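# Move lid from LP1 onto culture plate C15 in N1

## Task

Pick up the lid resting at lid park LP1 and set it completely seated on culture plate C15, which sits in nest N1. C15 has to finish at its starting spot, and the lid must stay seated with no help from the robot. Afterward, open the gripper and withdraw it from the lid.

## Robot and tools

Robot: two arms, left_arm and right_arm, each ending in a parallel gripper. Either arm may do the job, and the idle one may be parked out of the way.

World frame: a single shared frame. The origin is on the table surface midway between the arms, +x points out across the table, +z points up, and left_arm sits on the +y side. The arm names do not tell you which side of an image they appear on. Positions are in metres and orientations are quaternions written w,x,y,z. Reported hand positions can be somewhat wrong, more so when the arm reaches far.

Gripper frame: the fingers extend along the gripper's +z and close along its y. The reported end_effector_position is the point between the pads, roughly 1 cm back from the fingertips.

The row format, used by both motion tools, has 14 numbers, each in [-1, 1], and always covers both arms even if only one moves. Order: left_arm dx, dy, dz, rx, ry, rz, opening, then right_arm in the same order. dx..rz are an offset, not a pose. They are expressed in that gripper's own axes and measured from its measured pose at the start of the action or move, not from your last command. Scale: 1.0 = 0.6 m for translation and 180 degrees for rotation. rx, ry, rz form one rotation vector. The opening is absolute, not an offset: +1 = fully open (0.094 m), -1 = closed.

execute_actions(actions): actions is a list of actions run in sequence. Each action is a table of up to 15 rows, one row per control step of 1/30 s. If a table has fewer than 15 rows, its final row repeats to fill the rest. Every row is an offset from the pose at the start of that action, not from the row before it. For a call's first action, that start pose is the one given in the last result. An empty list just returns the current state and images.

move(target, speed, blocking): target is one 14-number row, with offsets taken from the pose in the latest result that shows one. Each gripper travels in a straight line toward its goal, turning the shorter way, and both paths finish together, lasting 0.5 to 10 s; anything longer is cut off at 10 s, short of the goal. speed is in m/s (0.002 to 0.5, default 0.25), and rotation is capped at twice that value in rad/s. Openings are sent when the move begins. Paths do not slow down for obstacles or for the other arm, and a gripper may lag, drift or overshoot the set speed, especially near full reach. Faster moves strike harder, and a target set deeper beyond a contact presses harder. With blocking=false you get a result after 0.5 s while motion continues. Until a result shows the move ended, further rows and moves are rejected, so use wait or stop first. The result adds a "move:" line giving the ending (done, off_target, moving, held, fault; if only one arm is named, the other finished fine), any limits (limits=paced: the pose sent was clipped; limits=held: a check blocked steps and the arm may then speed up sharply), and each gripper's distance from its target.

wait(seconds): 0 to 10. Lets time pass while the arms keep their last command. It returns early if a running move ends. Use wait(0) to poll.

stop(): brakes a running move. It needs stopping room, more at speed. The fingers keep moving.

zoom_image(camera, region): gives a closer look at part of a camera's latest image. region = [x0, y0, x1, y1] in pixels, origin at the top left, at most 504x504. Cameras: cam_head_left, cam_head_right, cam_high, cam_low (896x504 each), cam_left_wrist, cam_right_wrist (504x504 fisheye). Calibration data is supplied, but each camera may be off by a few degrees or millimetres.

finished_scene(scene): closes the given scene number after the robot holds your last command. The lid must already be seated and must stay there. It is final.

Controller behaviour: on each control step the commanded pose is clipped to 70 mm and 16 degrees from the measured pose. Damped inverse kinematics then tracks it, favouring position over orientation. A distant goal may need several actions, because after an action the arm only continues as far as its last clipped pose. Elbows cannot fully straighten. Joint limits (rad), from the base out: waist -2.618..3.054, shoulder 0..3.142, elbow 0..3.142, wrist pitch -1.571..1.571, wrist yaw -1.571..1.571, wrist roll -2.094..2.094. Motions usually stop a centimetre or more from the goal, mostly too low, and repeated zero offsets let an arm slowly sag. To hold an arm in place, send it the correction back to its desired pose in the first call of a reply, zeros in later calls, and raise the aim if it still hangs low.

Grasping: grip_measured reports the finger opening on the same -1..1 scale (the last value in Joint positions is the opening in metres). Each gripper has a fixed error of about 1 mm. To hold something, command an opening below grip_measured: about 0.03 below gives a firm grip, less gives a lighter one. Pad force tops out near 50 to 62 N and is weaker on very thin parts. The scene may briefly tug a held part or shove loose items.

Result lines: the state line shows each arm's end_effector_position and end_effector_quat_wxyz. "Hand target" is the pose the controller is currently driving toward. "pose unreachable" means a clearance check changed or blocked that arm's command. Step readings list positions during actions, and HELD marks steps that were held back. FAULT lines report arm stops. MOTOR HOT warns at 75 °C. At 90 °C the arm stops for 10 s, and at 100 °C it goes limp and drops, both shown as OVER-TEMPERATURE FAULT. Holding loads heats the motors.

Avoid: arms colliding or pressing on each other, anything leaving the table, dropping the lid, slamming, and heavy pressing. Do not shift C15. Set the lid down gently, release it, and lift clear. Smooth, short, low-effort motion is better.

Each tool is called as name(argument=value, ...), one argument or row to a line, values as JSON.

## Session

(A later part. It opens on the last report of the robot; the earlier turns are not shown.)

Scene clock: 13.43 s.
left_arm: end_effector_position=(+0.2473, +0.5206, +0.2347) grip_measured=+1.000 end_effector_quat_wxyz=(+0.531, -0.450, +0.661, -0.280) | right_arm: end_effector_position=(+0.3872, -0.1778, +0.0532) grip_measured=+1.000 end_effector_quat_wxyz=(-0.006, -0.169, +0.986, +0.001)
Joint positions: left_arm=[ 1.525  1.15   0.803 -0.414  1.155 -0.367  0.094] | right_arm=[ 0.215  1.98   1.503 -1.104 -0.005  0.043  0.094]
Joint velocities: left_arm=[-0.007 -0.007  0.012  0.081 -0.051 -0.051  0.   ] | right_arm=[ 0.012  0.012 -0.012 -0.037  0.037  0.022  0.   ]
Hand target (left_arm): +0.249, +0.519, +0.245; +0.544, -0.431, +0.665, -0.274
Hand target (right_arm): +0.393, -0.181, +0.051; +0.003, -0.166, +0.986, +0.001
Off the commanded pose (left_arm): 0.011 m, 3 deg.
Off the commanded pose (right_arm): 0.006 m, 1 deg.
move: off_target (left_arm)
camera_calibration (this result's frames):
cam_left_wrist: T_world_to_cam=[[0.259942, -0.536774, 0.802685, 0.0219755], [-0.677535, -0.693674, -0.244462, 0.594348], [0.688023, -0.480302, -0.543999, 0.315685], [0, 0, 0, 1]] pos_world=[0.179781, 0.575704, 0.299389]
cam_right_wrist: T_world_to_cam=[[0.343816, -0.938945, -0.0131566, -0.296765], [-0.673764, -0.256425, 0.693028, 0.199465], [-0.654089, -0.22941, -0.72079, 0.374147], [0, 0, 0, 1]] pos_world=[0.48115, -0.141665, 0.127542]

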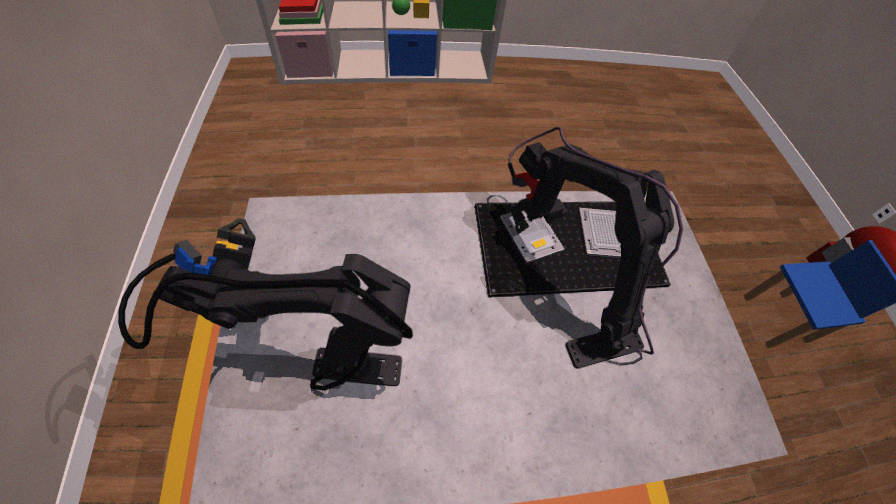

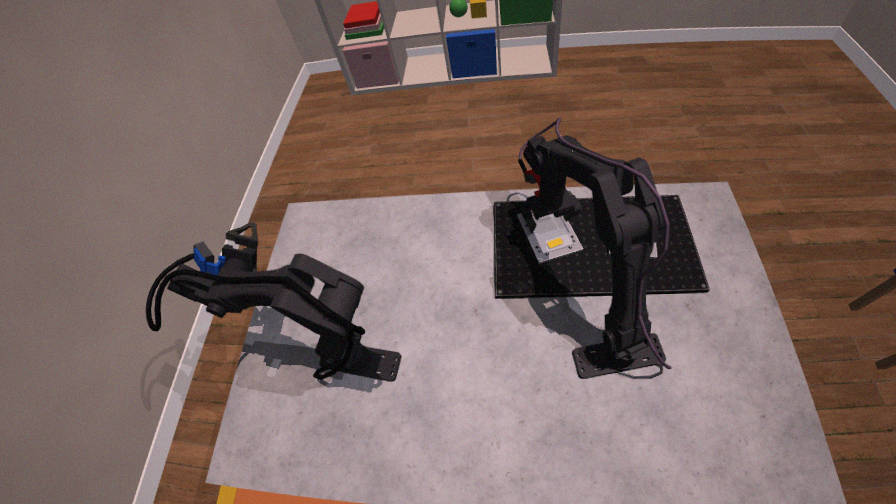

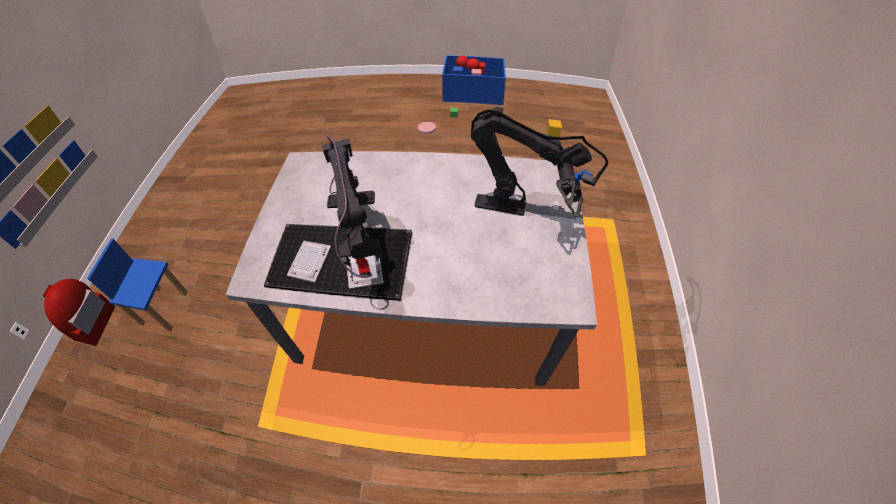

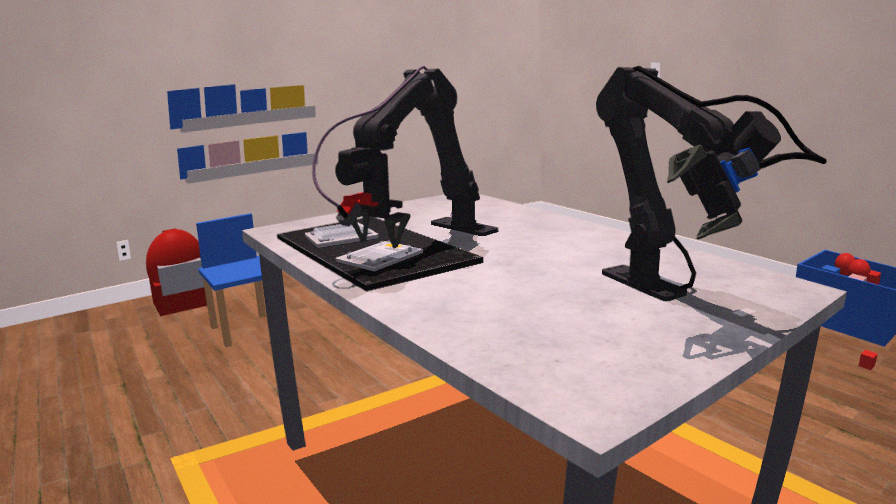

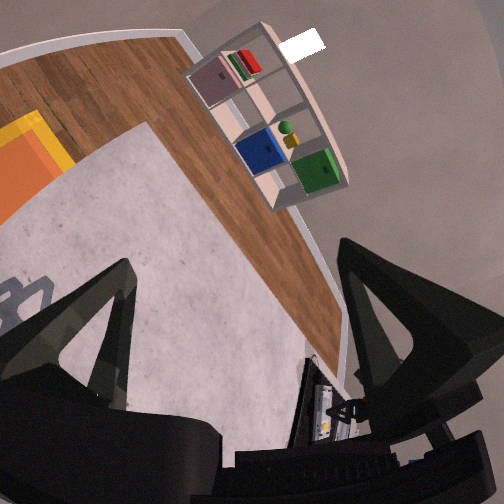

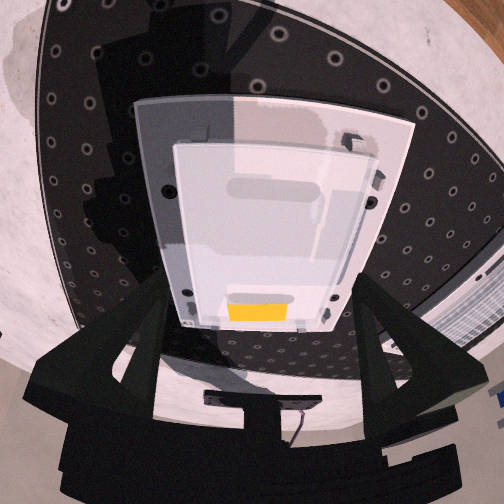

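execute_actions(
  actions=[
    [[-0.007,-0.017,-0.003,0.006,-0.0025,0.015,1,-0.0073,-0.0117,0.006,0,-0.0051,0.0088,1],[-0.007,-0.017,-0.003,0.006,-0.0025,0.015,1,-0.0073,-0.0117,0.008,0,-0.0051,0.0088,1],[-0.007,-0.017,-0.003,0.006,-0.0025,0.015,1,-0.0073,-0.0117,0.0105,0,-0.0051,0.0088,1],[-0.007,-0.017,-0.003,0.006,-0.0025,0.015,1,-0.0073,-0.0117,0.013,0,-0.0051,0.0088,1],[-0.007,-0.017,-0.003,0.006,-0.0025,0.015,1,-0.0073,-0.0117,0.016,0,-0.0051,0.0088,1],[-0.007,-0.017,-0.003,0.006,-0.0025,0.015,1,-0.0073,-0.0117,0.019,0,-0.0051,0.0088,1],[-0.007,-0.017,-0.003,0.006,-0.0025,0.015,1,-0.0073,-0.0117,0.022,0,-0.0051,0.0088,1],[-0.007,-0.017,-0.003,0.006,-0.0025,0.015,1,-0.0073,-0.0117,0.025,0,-0.0051,0.0088,1],[-0.007,-0.017,-0.003,0.006,-0.0025,0.015,1,-0.0073,-0.0117,0.028,0,-0.0051,0.0088,1],[-0.007,-0.017,-0.003,0.006,-0.0025,0.015,1,-0.0073,-0.0117,0.0305,0,-0.0051,0.0088,1],[-0.007,-0.017,-0.003,0.006,-0.0025,0.015,1,-0.0073,-0.0117,0.0325,0,-0.0051,0.0088,1],[-0.007,-0.017,-0.003,0.006,-0.0025,0.015,1,-0.0073,-0.0117,0.034,0,-0.0051,0.0088,1],[-0.007,-0.017,-0.003,0.006,-0.0025,0.015,1,-0.0073,-0.0117,0.0352,0,-0.0051,0.0088,1],[-0.007,-0.017,-0.003,0.006,-0.0025,0.015,1,-0.0073,-0.0117,0.036,0,-0.0051,0.0088,1],[-0.007,-0.017,-0.003,0.006,-0.0025,0.015,1,-0.0073,-0.0117,0.0365,0,-0.0051,0.0088,1]],
  ],
)

execute_actions(
  actions=[],
)

Scene clock: 15.97 s.
left_arm: end_effector_position=(+0.2473, +0.5206, +0.2347) grip_measured=+1.000 end_effector_quat_wxyz=(+0.531, -0.450, +0.661, -0.280) | right_arm: end_effector_position=(+0.3867, -0.1810, +0.0367) grip_measured=+1.000 end_effector_quat_wxyz=(-0.008, -0.164, +0.986, +0.001)
Joint positions: left_arm=[ 1.525  1.15   0.803 -0.414  1.155 -0.367  0.094] | right_arm=[ 0.208  1.996  1.458 -1.048 -0.005  0.046  0.094]
Joint velocities: left_arm=[-0.002 -0.012  0.017  0.051 -0.066  0.066  0.   ] | right_arm=[ 0.002  0.051 -0.061  0.081 -0.037 -0.037  0.   ]
Hand target (left_arm): +0.249, +0.520, +0.246; +0.545, -0.431, +0.666, -0.272
Hand target (right_arm): +0.393, -0.183, +0.032; +0.002, -0.155, +0.988, +0.003
Off the commanded pose (left_arm): 0.011 m, 3 deg.
Off the commanded pose (right_arm): 0.009 m, 2 deg.
Step readings (end_effector_position):
0: left_arm (+0.2473, +0.5206, +0.2347) | right_arm (+0.3875, -0.1777, +0.0532)
1: left_arm (+0.2473, +0.5206, +0.2347) | right_arm (+0.3877, -0.1778, +0.0532)
2: left_arm (+0.2473, +0.5206, +0.2347) | right_arm (+0.3880, -0.1781, +0.0532)
4: left_arm (+0.2473, +0.5206, +0.2347) | right_arm (+0.3891, -0.1789, +0.0528)
8: left_arm (+0.2473, +0.5206, +0.2347) | right_arm (+0.3888, -0.1802, +0.0485)
15: end_effector_position above
camera_calibration (this result's frames):
cam_left_wrist: T_world_to_cam=[[0.259942, -0.536774, 0.802685, 0.0219755], [-0.677535, -0.693674, -0.244462, 0.594348], [0.688023, -0.480302, -0.543999, 0.315685], [0, 0, 0, 1]] pos_world=[0.179781, 0.575704, 0.299389]
cam_right_wrist: T_world_to_cam=[[0.333703, -0.942589, -0.012938, -0.29658], [-0.673009, -0.247829, 0.696878, 0.210898], [-0.660076, -0.223843, -0.717073, 0.36441], [0, 0, 0, 1]] pos_world=[0.481444, -0.145716, 0.110502]

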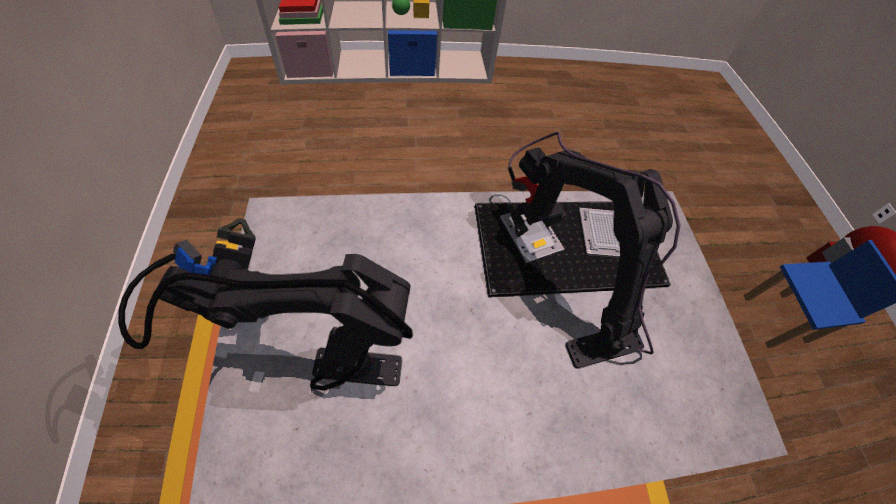

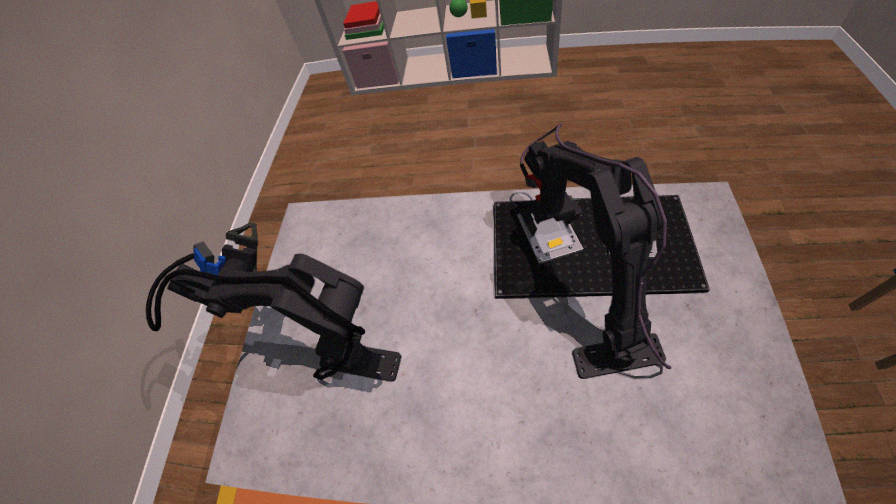

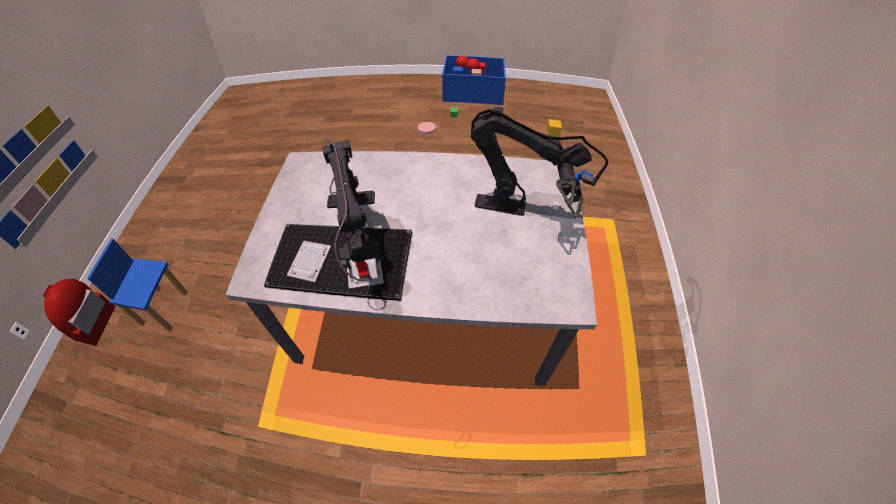

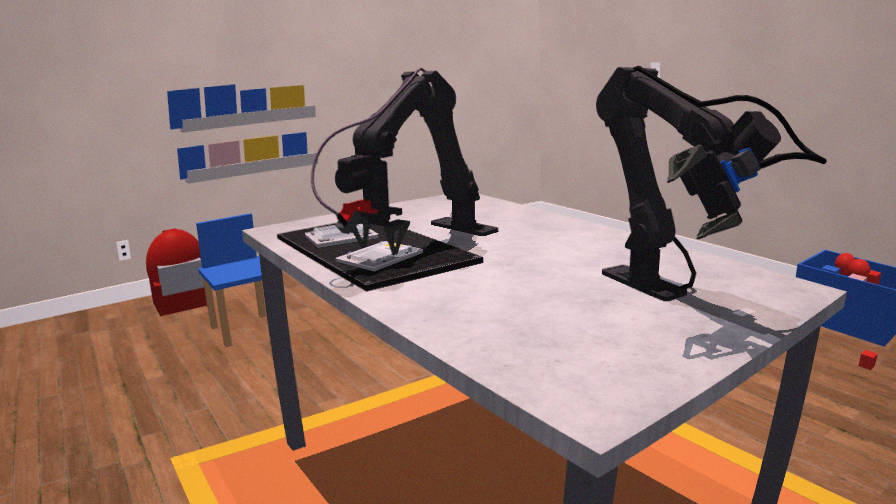

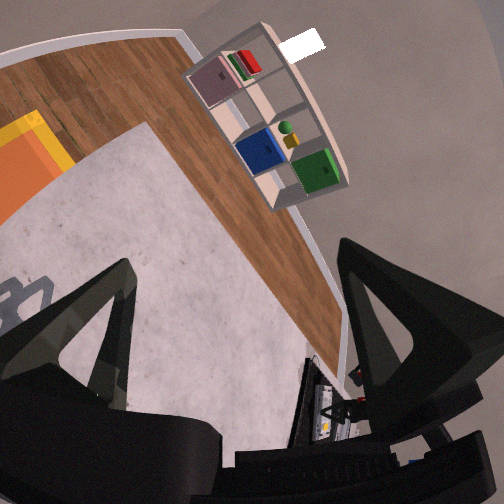

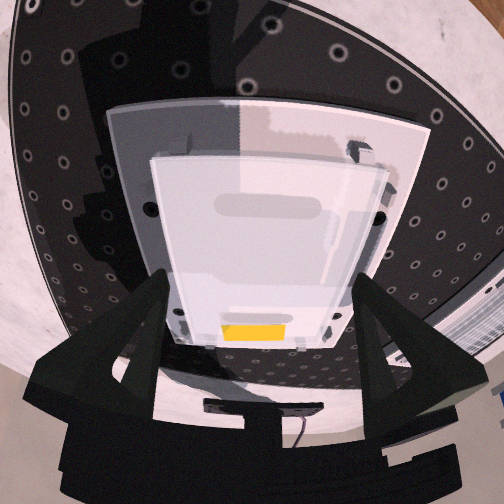

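Scene clock: 15.97 s.
left_arm: end_effector_position=(+0.2473, +0.5206, +0.2347) grip_measured=+1.000 end_effector_quat_wxyz=(+0.531, -0.450, +0.661, -0.280) | right_arm: end_effector_position=(+0.3867, -0.1810, +0.0367) grip_measured=+1.000 end_effector_quat_wxyz=(-0.008, -0.164, +0.986, +0.001)
Joint positions: left_arm=[ 1.525  1.15   0.803 -0.414  1.155 -0.367  0.094] | right_arm=[ 0.208  1.996  1.458 -1.048 -0.005  0.046  0.094]
Joint velocities: left_arm=[-0.002 -0.012  0.017  0.051 -0.066  0.066  0.   ] | right_arm=[ 0.002  0.051 -0.061  0.081 -0.037 -0.037  0.   ]
Hand target (left_arm): +0.249, +0.520, +0.246; +0.545, -0.431, +0.666, -0.272
Hand target (right_arm): +0.393, -0.183, +0.032; +0.002, -0.155, +0.988, +0.003
Off the commanded pose (left_arm): 0.011 m, 3 deg.
Off the commanded pose (right_arm): 0.009 m, 2 deg.
camera_calibration (this result's frames):
cam_left_wrist: T_world_to_cam=[[0.259942, -0.536774, 0.802685, 0.0219755], [-0.677535, -0.693674, -0.244462, 0.594348], [0.688023, -0.480302, -0.543999, 0.315685], [0, 0, 0, 1]] pos_world=[0.179781, 0.575704, 0.299389]
cam_right_wrist: T_world_to_cam=[[0.333703, -0.942589, -0.012938, -0.29658], [-0.673009, -0.247829, 0.696878, 0.210898], [-0.660076, -0.223843, -0.717073, 0.36441], [0, 0, 0, 1]] pos_world=[0.481444, -0.145716, 0.110502]

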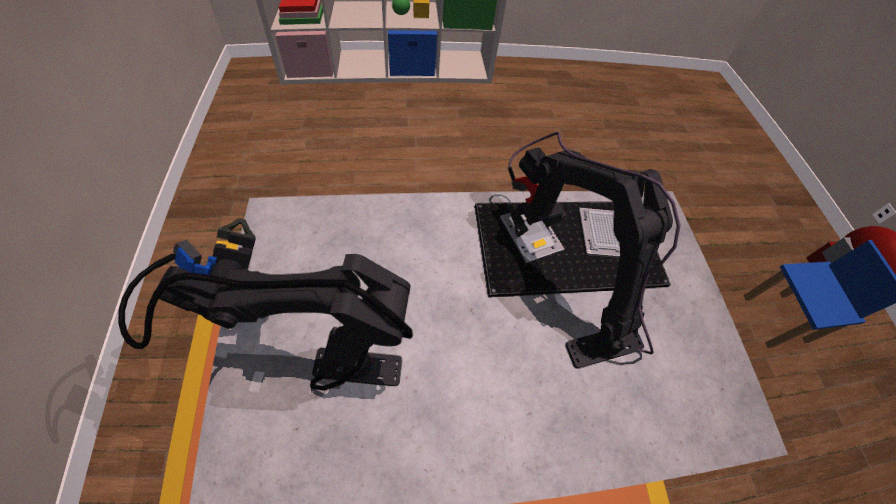

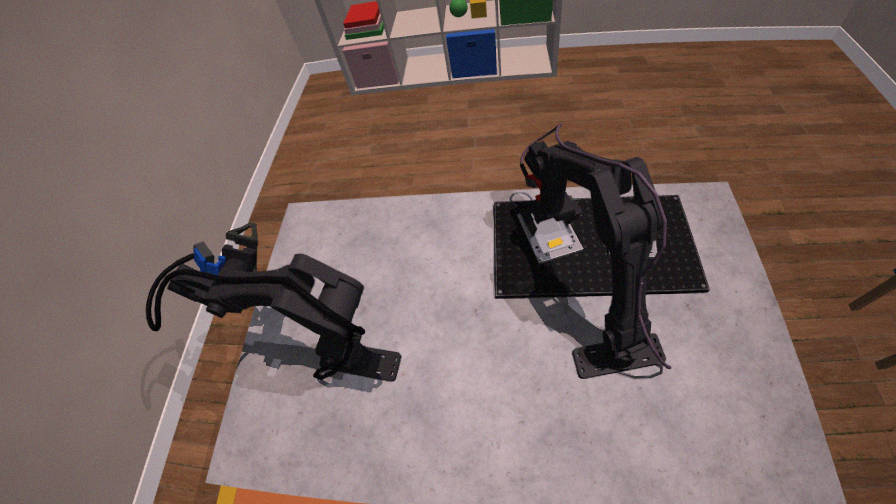

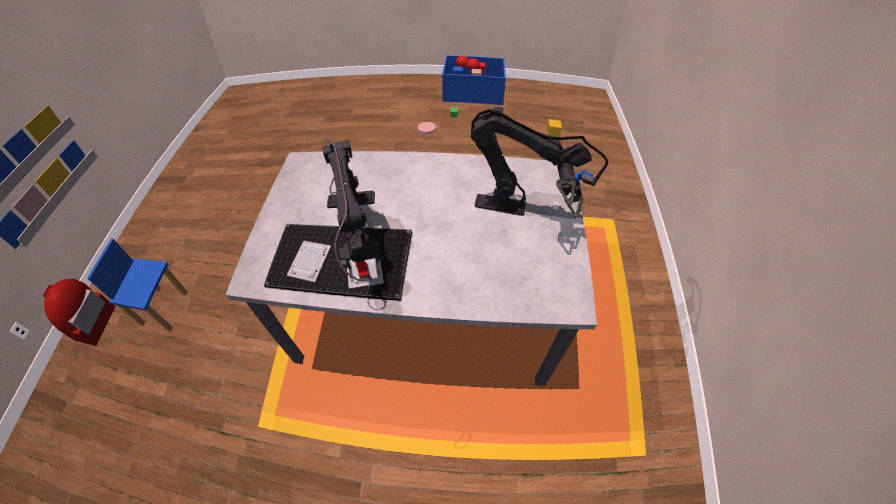

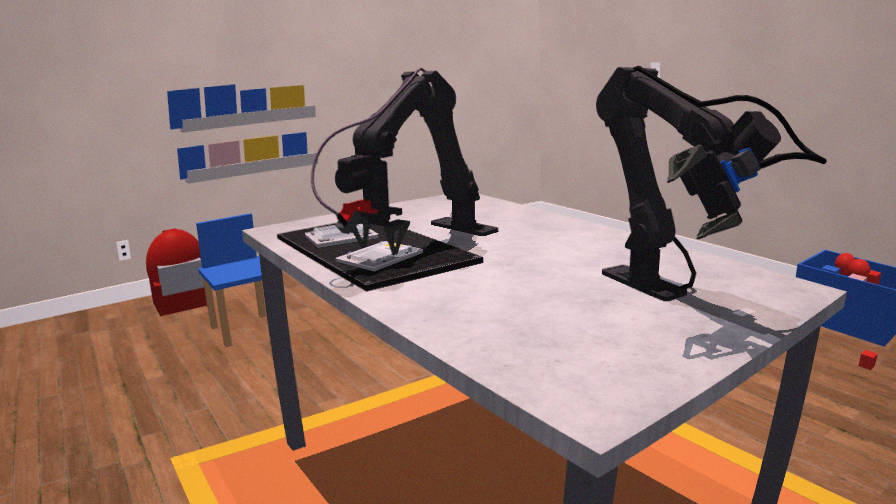

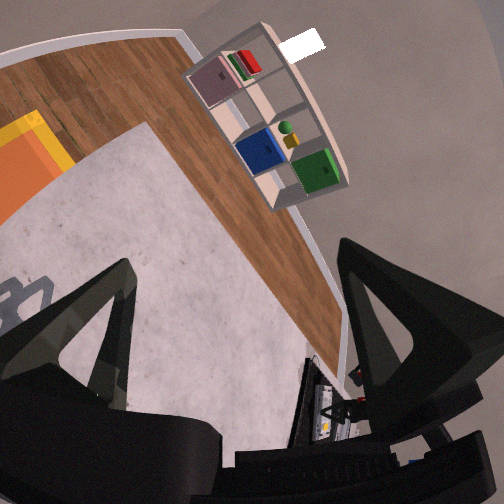

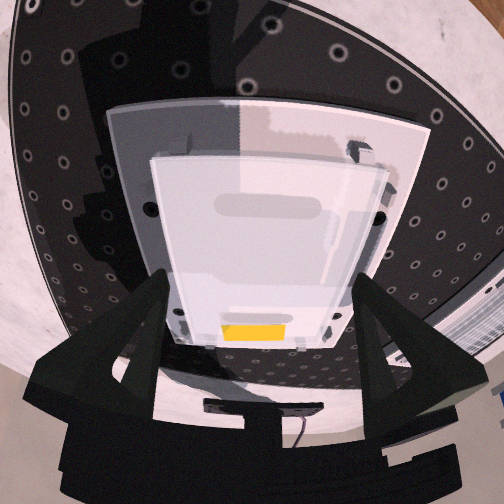

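execute_actions(
  actions=[],
)

Scene clock: 16.00 s.
left_arm: end_effector_position=(+0.2473, +0.5206, +0.2347) grip_measured=+1.000 end_effector_quat_wxyz=(+0.531, -0.450, +0.661, -0.280) | right_arm: end_effector_position=(+0.3867, -0.1810, +0.0357) grip_measured=+1.000 end_effector_quat_wxyz=(-0.008, -0.164, +0.986, +0.001)
Joint positions: left_arm=[ 1.525  1.15   0.803 -0.414  1.155 -0.367  0.094] | right_arm=[ 0.208  1.997  1.456 -1.046 -0.005  0.046  0.094]
Joint velocities: left_arm=[-0.002 -0.012 -0.012  0.022  0.007  0.022  0.   ] | right_arm=[-0.017  0.056 -0.022  0.037 -0.037 -0.022  0.   ]
Hand target (left_arm): +0.249, +0.520, +0.246; +0.545, -0.431, +0.666, -0.272
Hand target (right_arm): +0.393, -0.183, +0.031; +0.002, -0.155, +0.988, +0.003
Off the commanded pose (left_arm): 0.011 m, 3 deg.
Off the commanded pose (right_arm): 0.008 m, 2 deg.
camera_calibration (this result's frames):
cam_left_wrist: T_world_to_cam=[[0.259942, -0.536774, 0.802685, 0.0219755], [-0.677535, -0.693674, -0.244462, 0.594348], [0.688023, -0.480302, -0.543999, 0.315685], [0, 0, 0, 1]] pos_world=[0.179781, 0.575704, 0.299389]
cam_right_wrist: T_world_to_cam=[[0.333694, -0.942593, -0.0129113, -0.296591], [-0.672515, -0.247635, 0.697425, 0.211451], [-0.660585, -0.224043, -0.716542, 0.363821], [0, 0, 0, 1]] pos_world=[0.481509, -0.14569, 0.109392]

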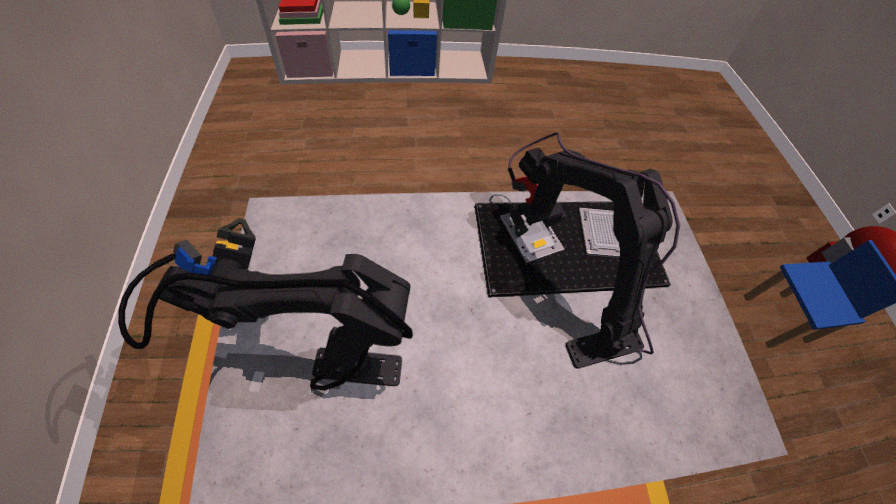

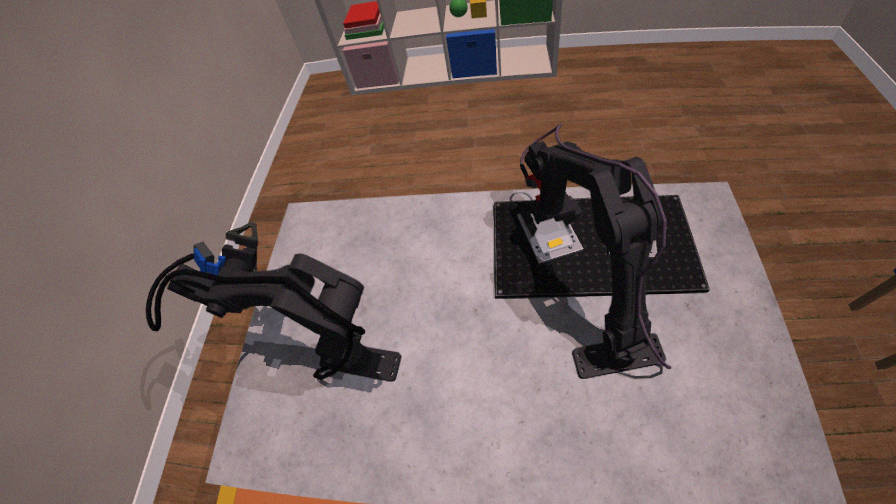

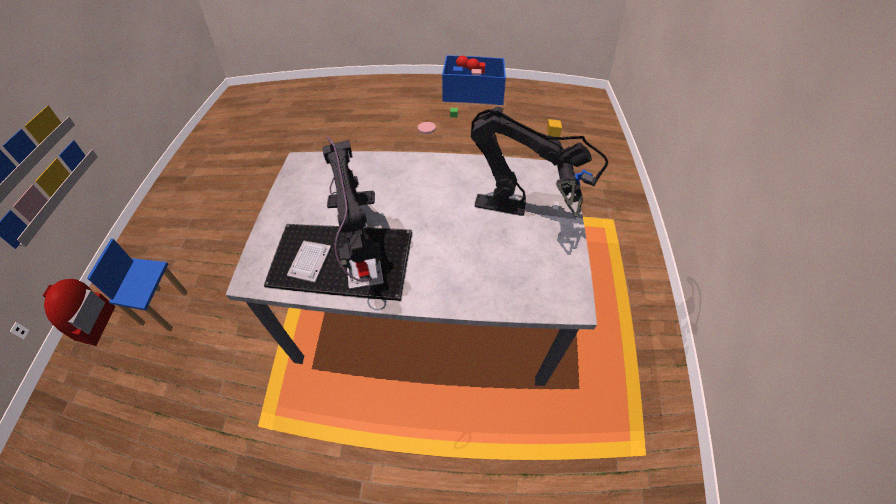

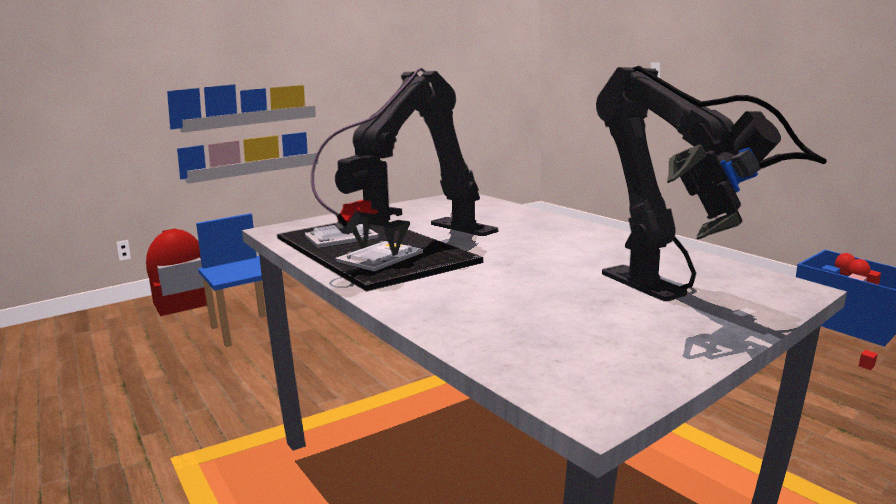

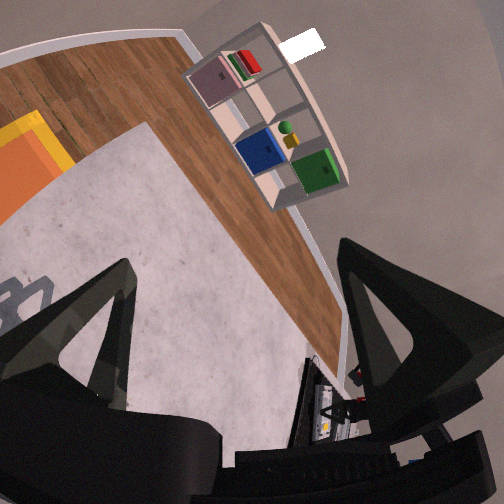

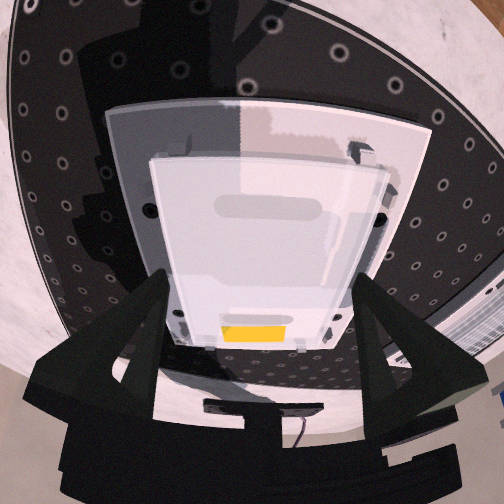

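execute_actions(
  actions=[],
)

zoom_image(
  camera="cam_right_wrist",
  region=[130, 230, 210, 310],
)

zoom_image(
  camera="cam_right_wrist",
  region=[315, 235, 395, 315],
)

Scene clock: 16.13 s.
left_arm: end_effector_position=(+0.2473, +0.5206, +0.2347) grip_measured=+1.000 end_effector_quat_wxyz=(+0.531, -0.450, +0.661, -0.280) | right_arm: end_effector_position=(+0.3879, -0.1806, +0.0350) grip_measured=+1.000 end_effector_quat_wxyz=(-0.006, -0.164, +0.986, +0.001)
Joint positions: left_arm=[ 1.525  1.15   0.803 -0.414  1.155 -0.367  0.094] | right_arm=[ 0.208  1.999  1.455 -1.039 -0.005  0.046  0.094]
Joint velocities: left_arm=[ 0.017 -0.007 -0.012 -0.007  0.007  0.037  0.   ] | right_arm=[ 0.007 -0.007 -0.002  0.125 -0.037 -0.022  0.   ]
Hand target (left_arm): +0.249, +0.520, +0.246; +0.545, -0.431, +0.666, -0.272
Hand target (right_arm): +0.393, -0.183, +0.032; +0.002, -0.155, +0.988, +0.003
Off the commanded pose (left_arm): 0.011 m, 3 deg.
Off the commanded pose (right_arm): 0.007 m, 1 deg.
camera_calibration (this result's frames):
cam_left_wrist: T_world_to_cam=[[0.259942, -0.536774, 0.802685, 0.0219755], [-0.677535, -0.693674, -0.244462, 0.594348], [0.688023, -0.480302, -0.543999, 0.315685], [0, 0, 0, 1]] pos_world=[0.179781, 0.575704, 0.299389]
cam_right_wrist: T_world_to_cam=[[0.333749, -0.942571, -0.0130715, -0.296568], [-0.675478, -0.248802, 0.694138, 0.213877], [-0.657526, -0.222838, -0.719724, 0.363331], [0, 0, 0, 1]] pos_world=[0.482349, -0.145359, 0.109161]

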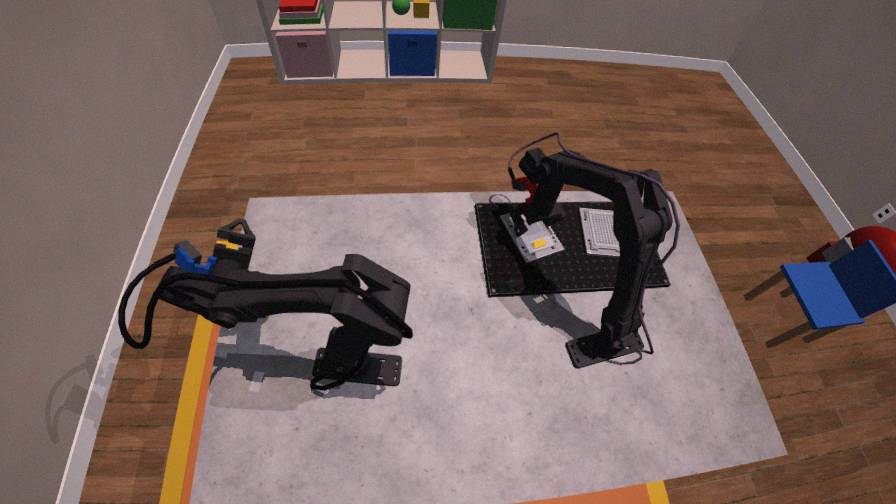

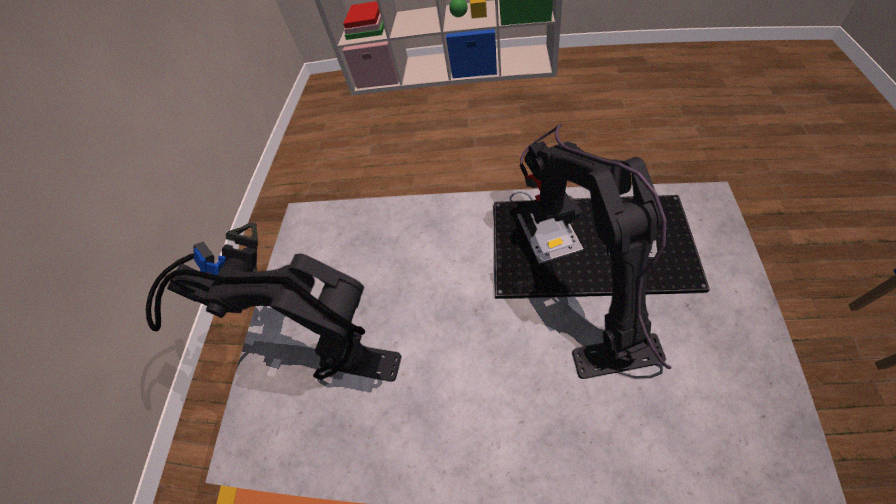

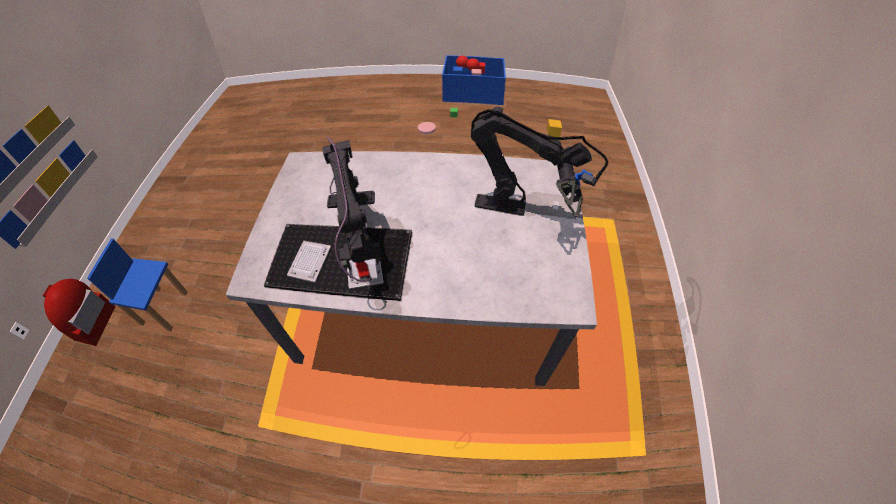

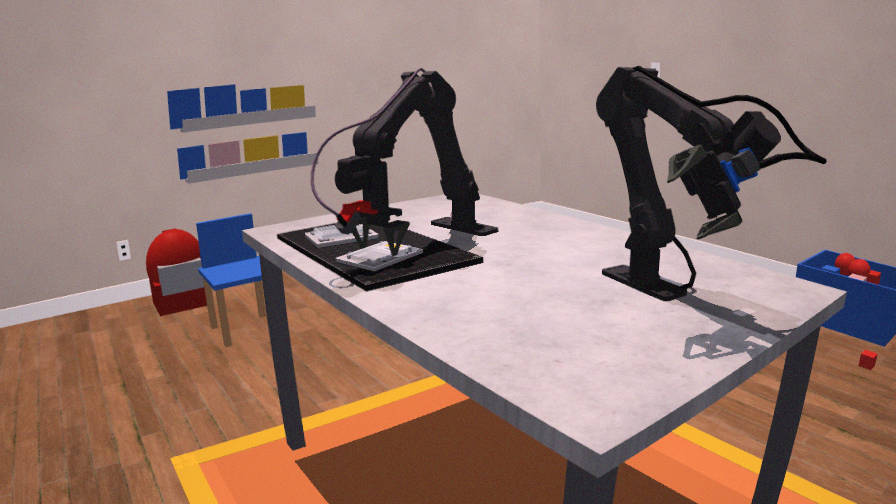

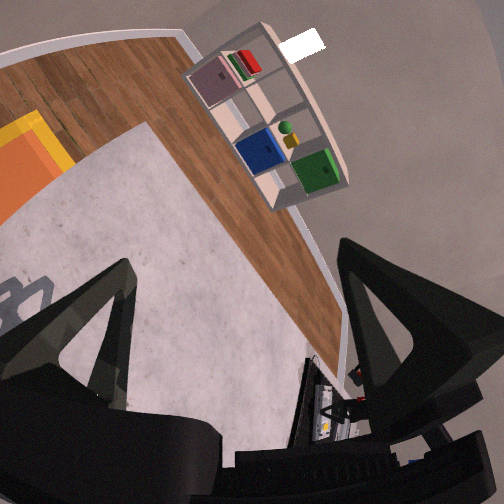

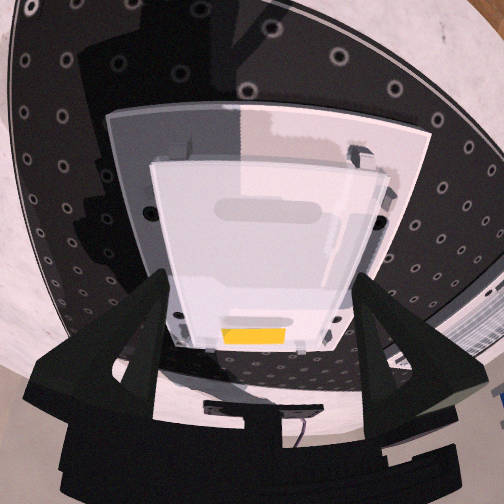

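Region (130, 230, 210, 310) of cam_right_wrist's 504x504 image, scaled by 6.300, with more detail than that image has.

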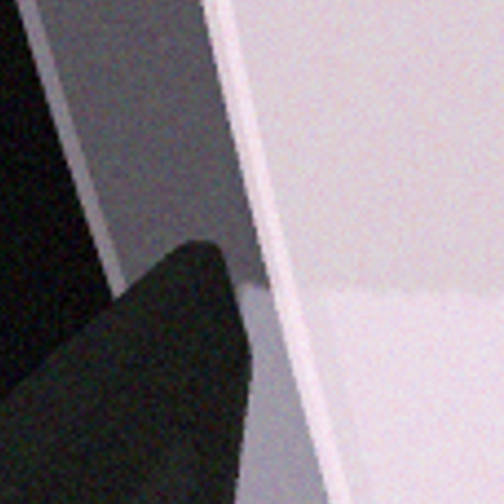

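Region (315, 235, 395, 315) of cam_right_wrist's 504x504 image, scaled by 6.300, with more detail than that image has.

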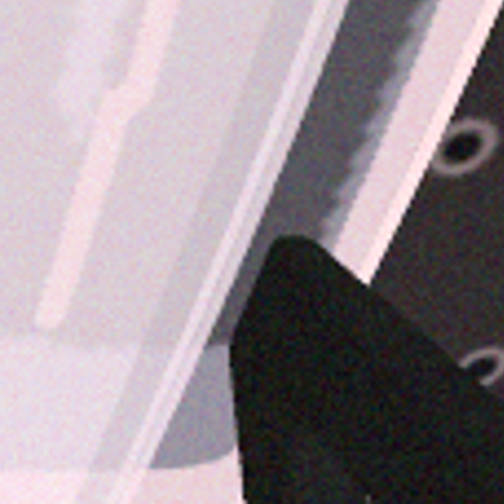

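execute_actions(
  actions=[
    [[-0.007,-0.017,-0.003,0.006,-0.0025,0.015,1,-0.0068,0,0.0058,0,-0.0051,0,0.93],[-0.007,-0.017,-0.003,0.006,-0.0025,0.015,1,-0.0068,0,0.0058,0,-0.0051,0,0.89],[-0.007,-0.017,-0.003,0.006,-0.0025,0.015,1,-0.0068,0,0.0058,0,-0.0051,0,0.865],[-0.007,-0.017,-0.003,0.006,-0.0025,0.015,1,-0.0068,0,0.0058,0,-0.0051,0,0.85],[-0.007,-0.017,-0.003,0.006,-0.0025,0.015,1,-0.0068,0,0.0058,0,-0.0051,0,0.84],[-0.007,-0.017,-0.003,0.006,-0.0025,0.015,1,-0.0068,0,0.0058,0,-0.0051,0,0.83],[-0.007,-0.017,-0.003,0.006,-0.0025,0.015,1,-0.0068,0,0.0058,0,-0.0051,0,0.82],[-0.007,-0.017,-0.003,0.006,-0.0025,0.015,1,-0.0068,0,0.0058,0,-0.0051,0,0.81],[-0.007,-0.017,-0.003,0.006,-0.0025,0.015,1,-0.0068,0,0.0058,0,-0.0051,0,0.80],[-0.007,-0.017,-0.003,0.006,-0.0025,0.015,1,-0.0068,0,0.0058,0,-0.0051,0,0.79],[-0.007,-0.017,-0.003,0.006,-0.0025,0.015,1,-0.0068,0,0.0058,0,-0.0051,0,0.78],[-0.007,-0.017,-0.003,0.006,-0.0025,0.015,1,-0.0068,0,0.0058,0,-0.0051,0,0.77]],
  ],
)

Scene clock: 17.20 s.
left_arm: end_effector_position=(+0.2473, +0.5206, +0.2347) grip_measured=+1.000 end_effector_quat_wxyz=(+0.531, -0.450, +0.661, -0.280) | right_arm: end_effector_position=(+0.3891, -0.1801, +0.0350) grip_measured=+0.786 end_effector_quat_wxyz=(-0.004, -0.164, +0.986, +0.002)
Joint positions: left_arm=[ 1.525  1.15   0.803 -0.414  1.155 -0.367  0.094] | right_arm=[ 0.208  1.999  1.455 -1.033 -0.005  0.046  0.084]
Joint velocities: left_arm=[-0.007  0.007 -0.007  0.007  0.007 -0.066  0.   ] | right_arm=[-0.007  0.002 -0.007  0.051  0.051  0.007  0.002]
Hand target (left_arm): +0.249, +0.520, +0.246; +0.545, -0.431, +0.666, -0.272
Hand target (right_arm): +0.392, -0.179, +0.032; +0.001, -0.164, +0.986, +0.002
Off the commanded pose (left_arm): 0.011 m, 3 deg.
Off the commanded pose (right_arm): 0.004 m, 1 deg.
Step readings (end_effector_position):
0: left_arm (+0.2473, +0.5206, +0.2347) | right_arm (+0.3891, -0.1801, +0.0350)
1: left_arm (+0.2473, +0.5206, +0.2347) | right_arm (+0.3891, -0.1801, +0.0350)
2: left_arm (+0.2473, +0.5206, +0.2347) | right_arm (+0.3891, -0.1801, +0.0350)
4: left_arm (+0.2473, +0.5206, +0.2347) | right_arm (+0.3891, -0.1801, +0.0350)
8: left_arm (+0.2473, +0.5206, +0.2347) | right_arm (+0.3891, -0.1801, +0.0350)
15: end_effector_position above
camera_calibration (this result's frames):
cam_left_wrist: T_world_to_cam=[[0.259942, -0.536774, 0.802685, 0.0219755], [-0.677535, -0.693674, -0.244462, 0.594348], [0.688023, -0.480302, -0.543999, 0.315685], [0, 0, 0, 1]] pos_world=[0.179781, 0.575704, 0.299389]
cam_right_wrist: T_world_to_cam=[[0.333815, -0.942546, -0.0132581, -0.296536], [-0.678918, -0.250157, 0.690284, 0.216071], [-0.653941, -0.221426, -0.723417, 0.363231], [0, 0, 0, 1]] pos_world=[0.483214, -0.145019, 0.109685]

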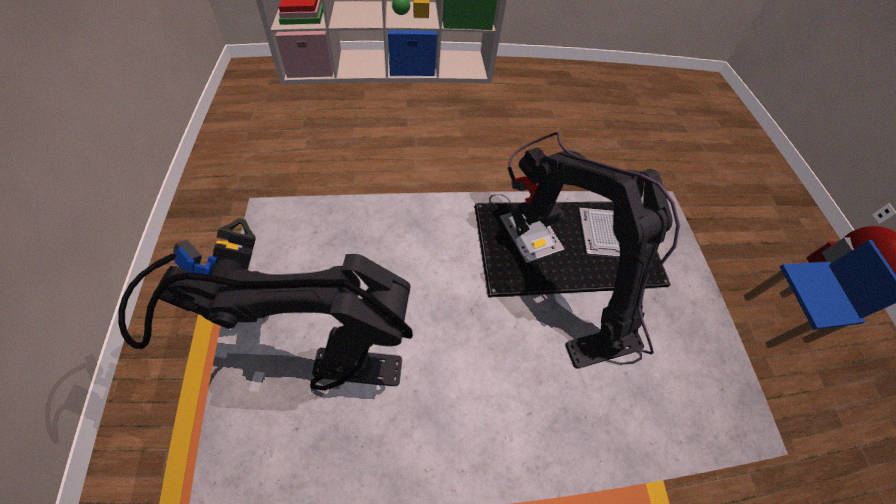

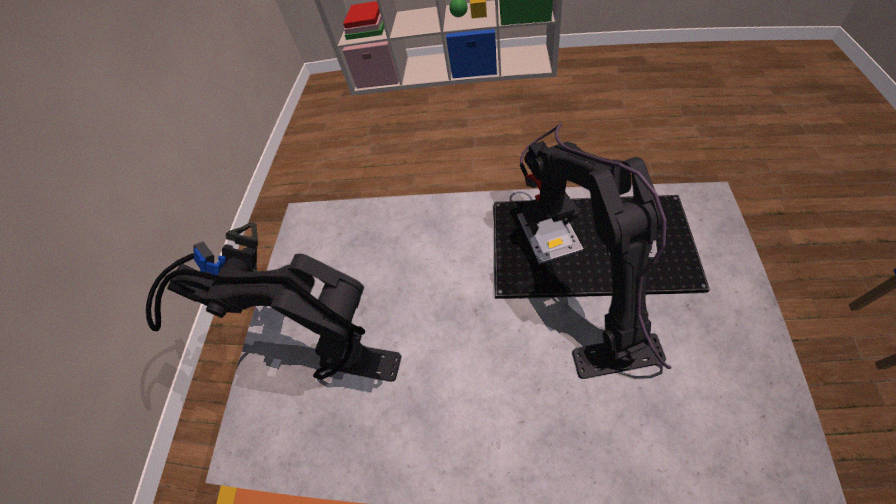

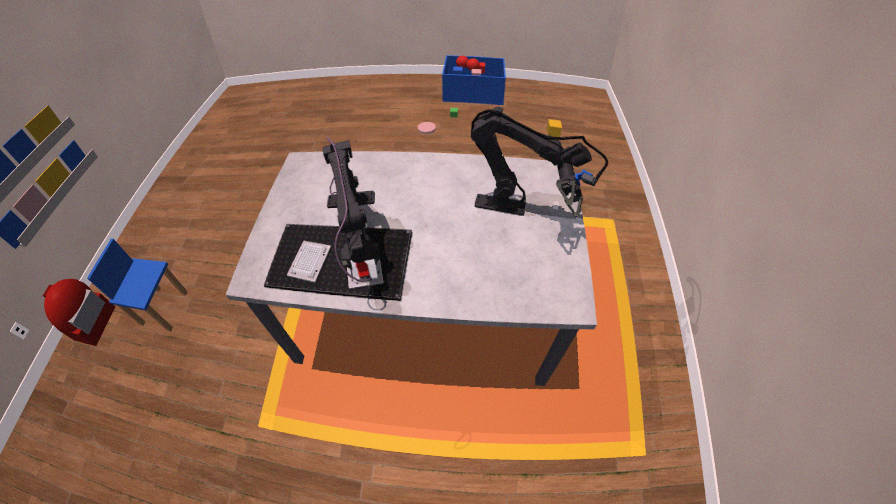

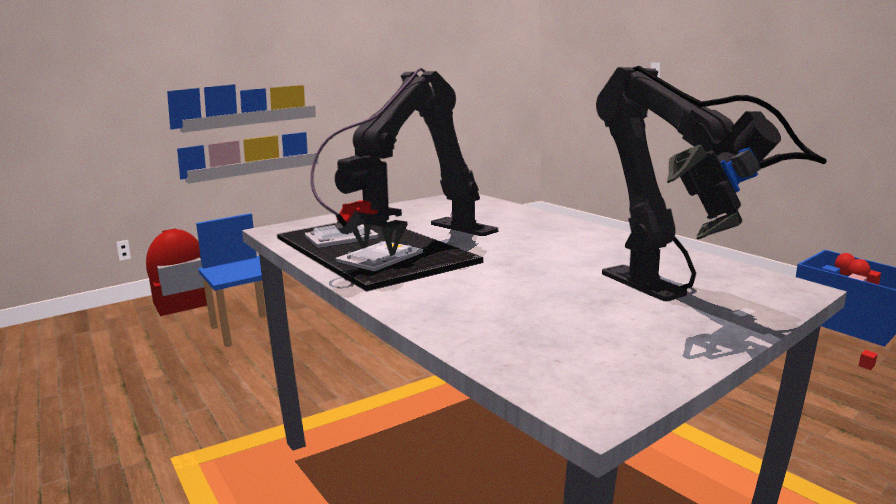

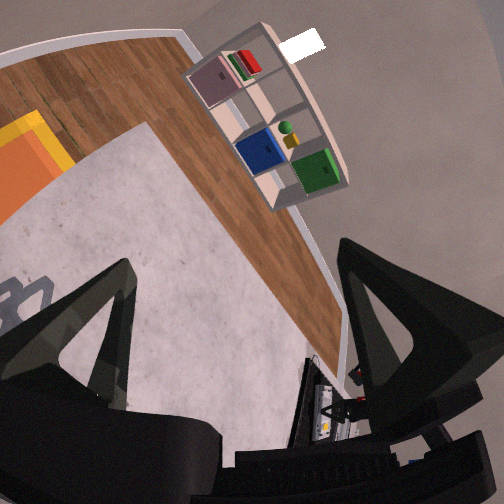

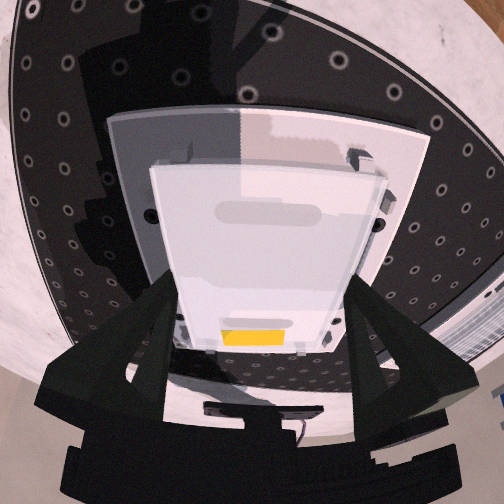

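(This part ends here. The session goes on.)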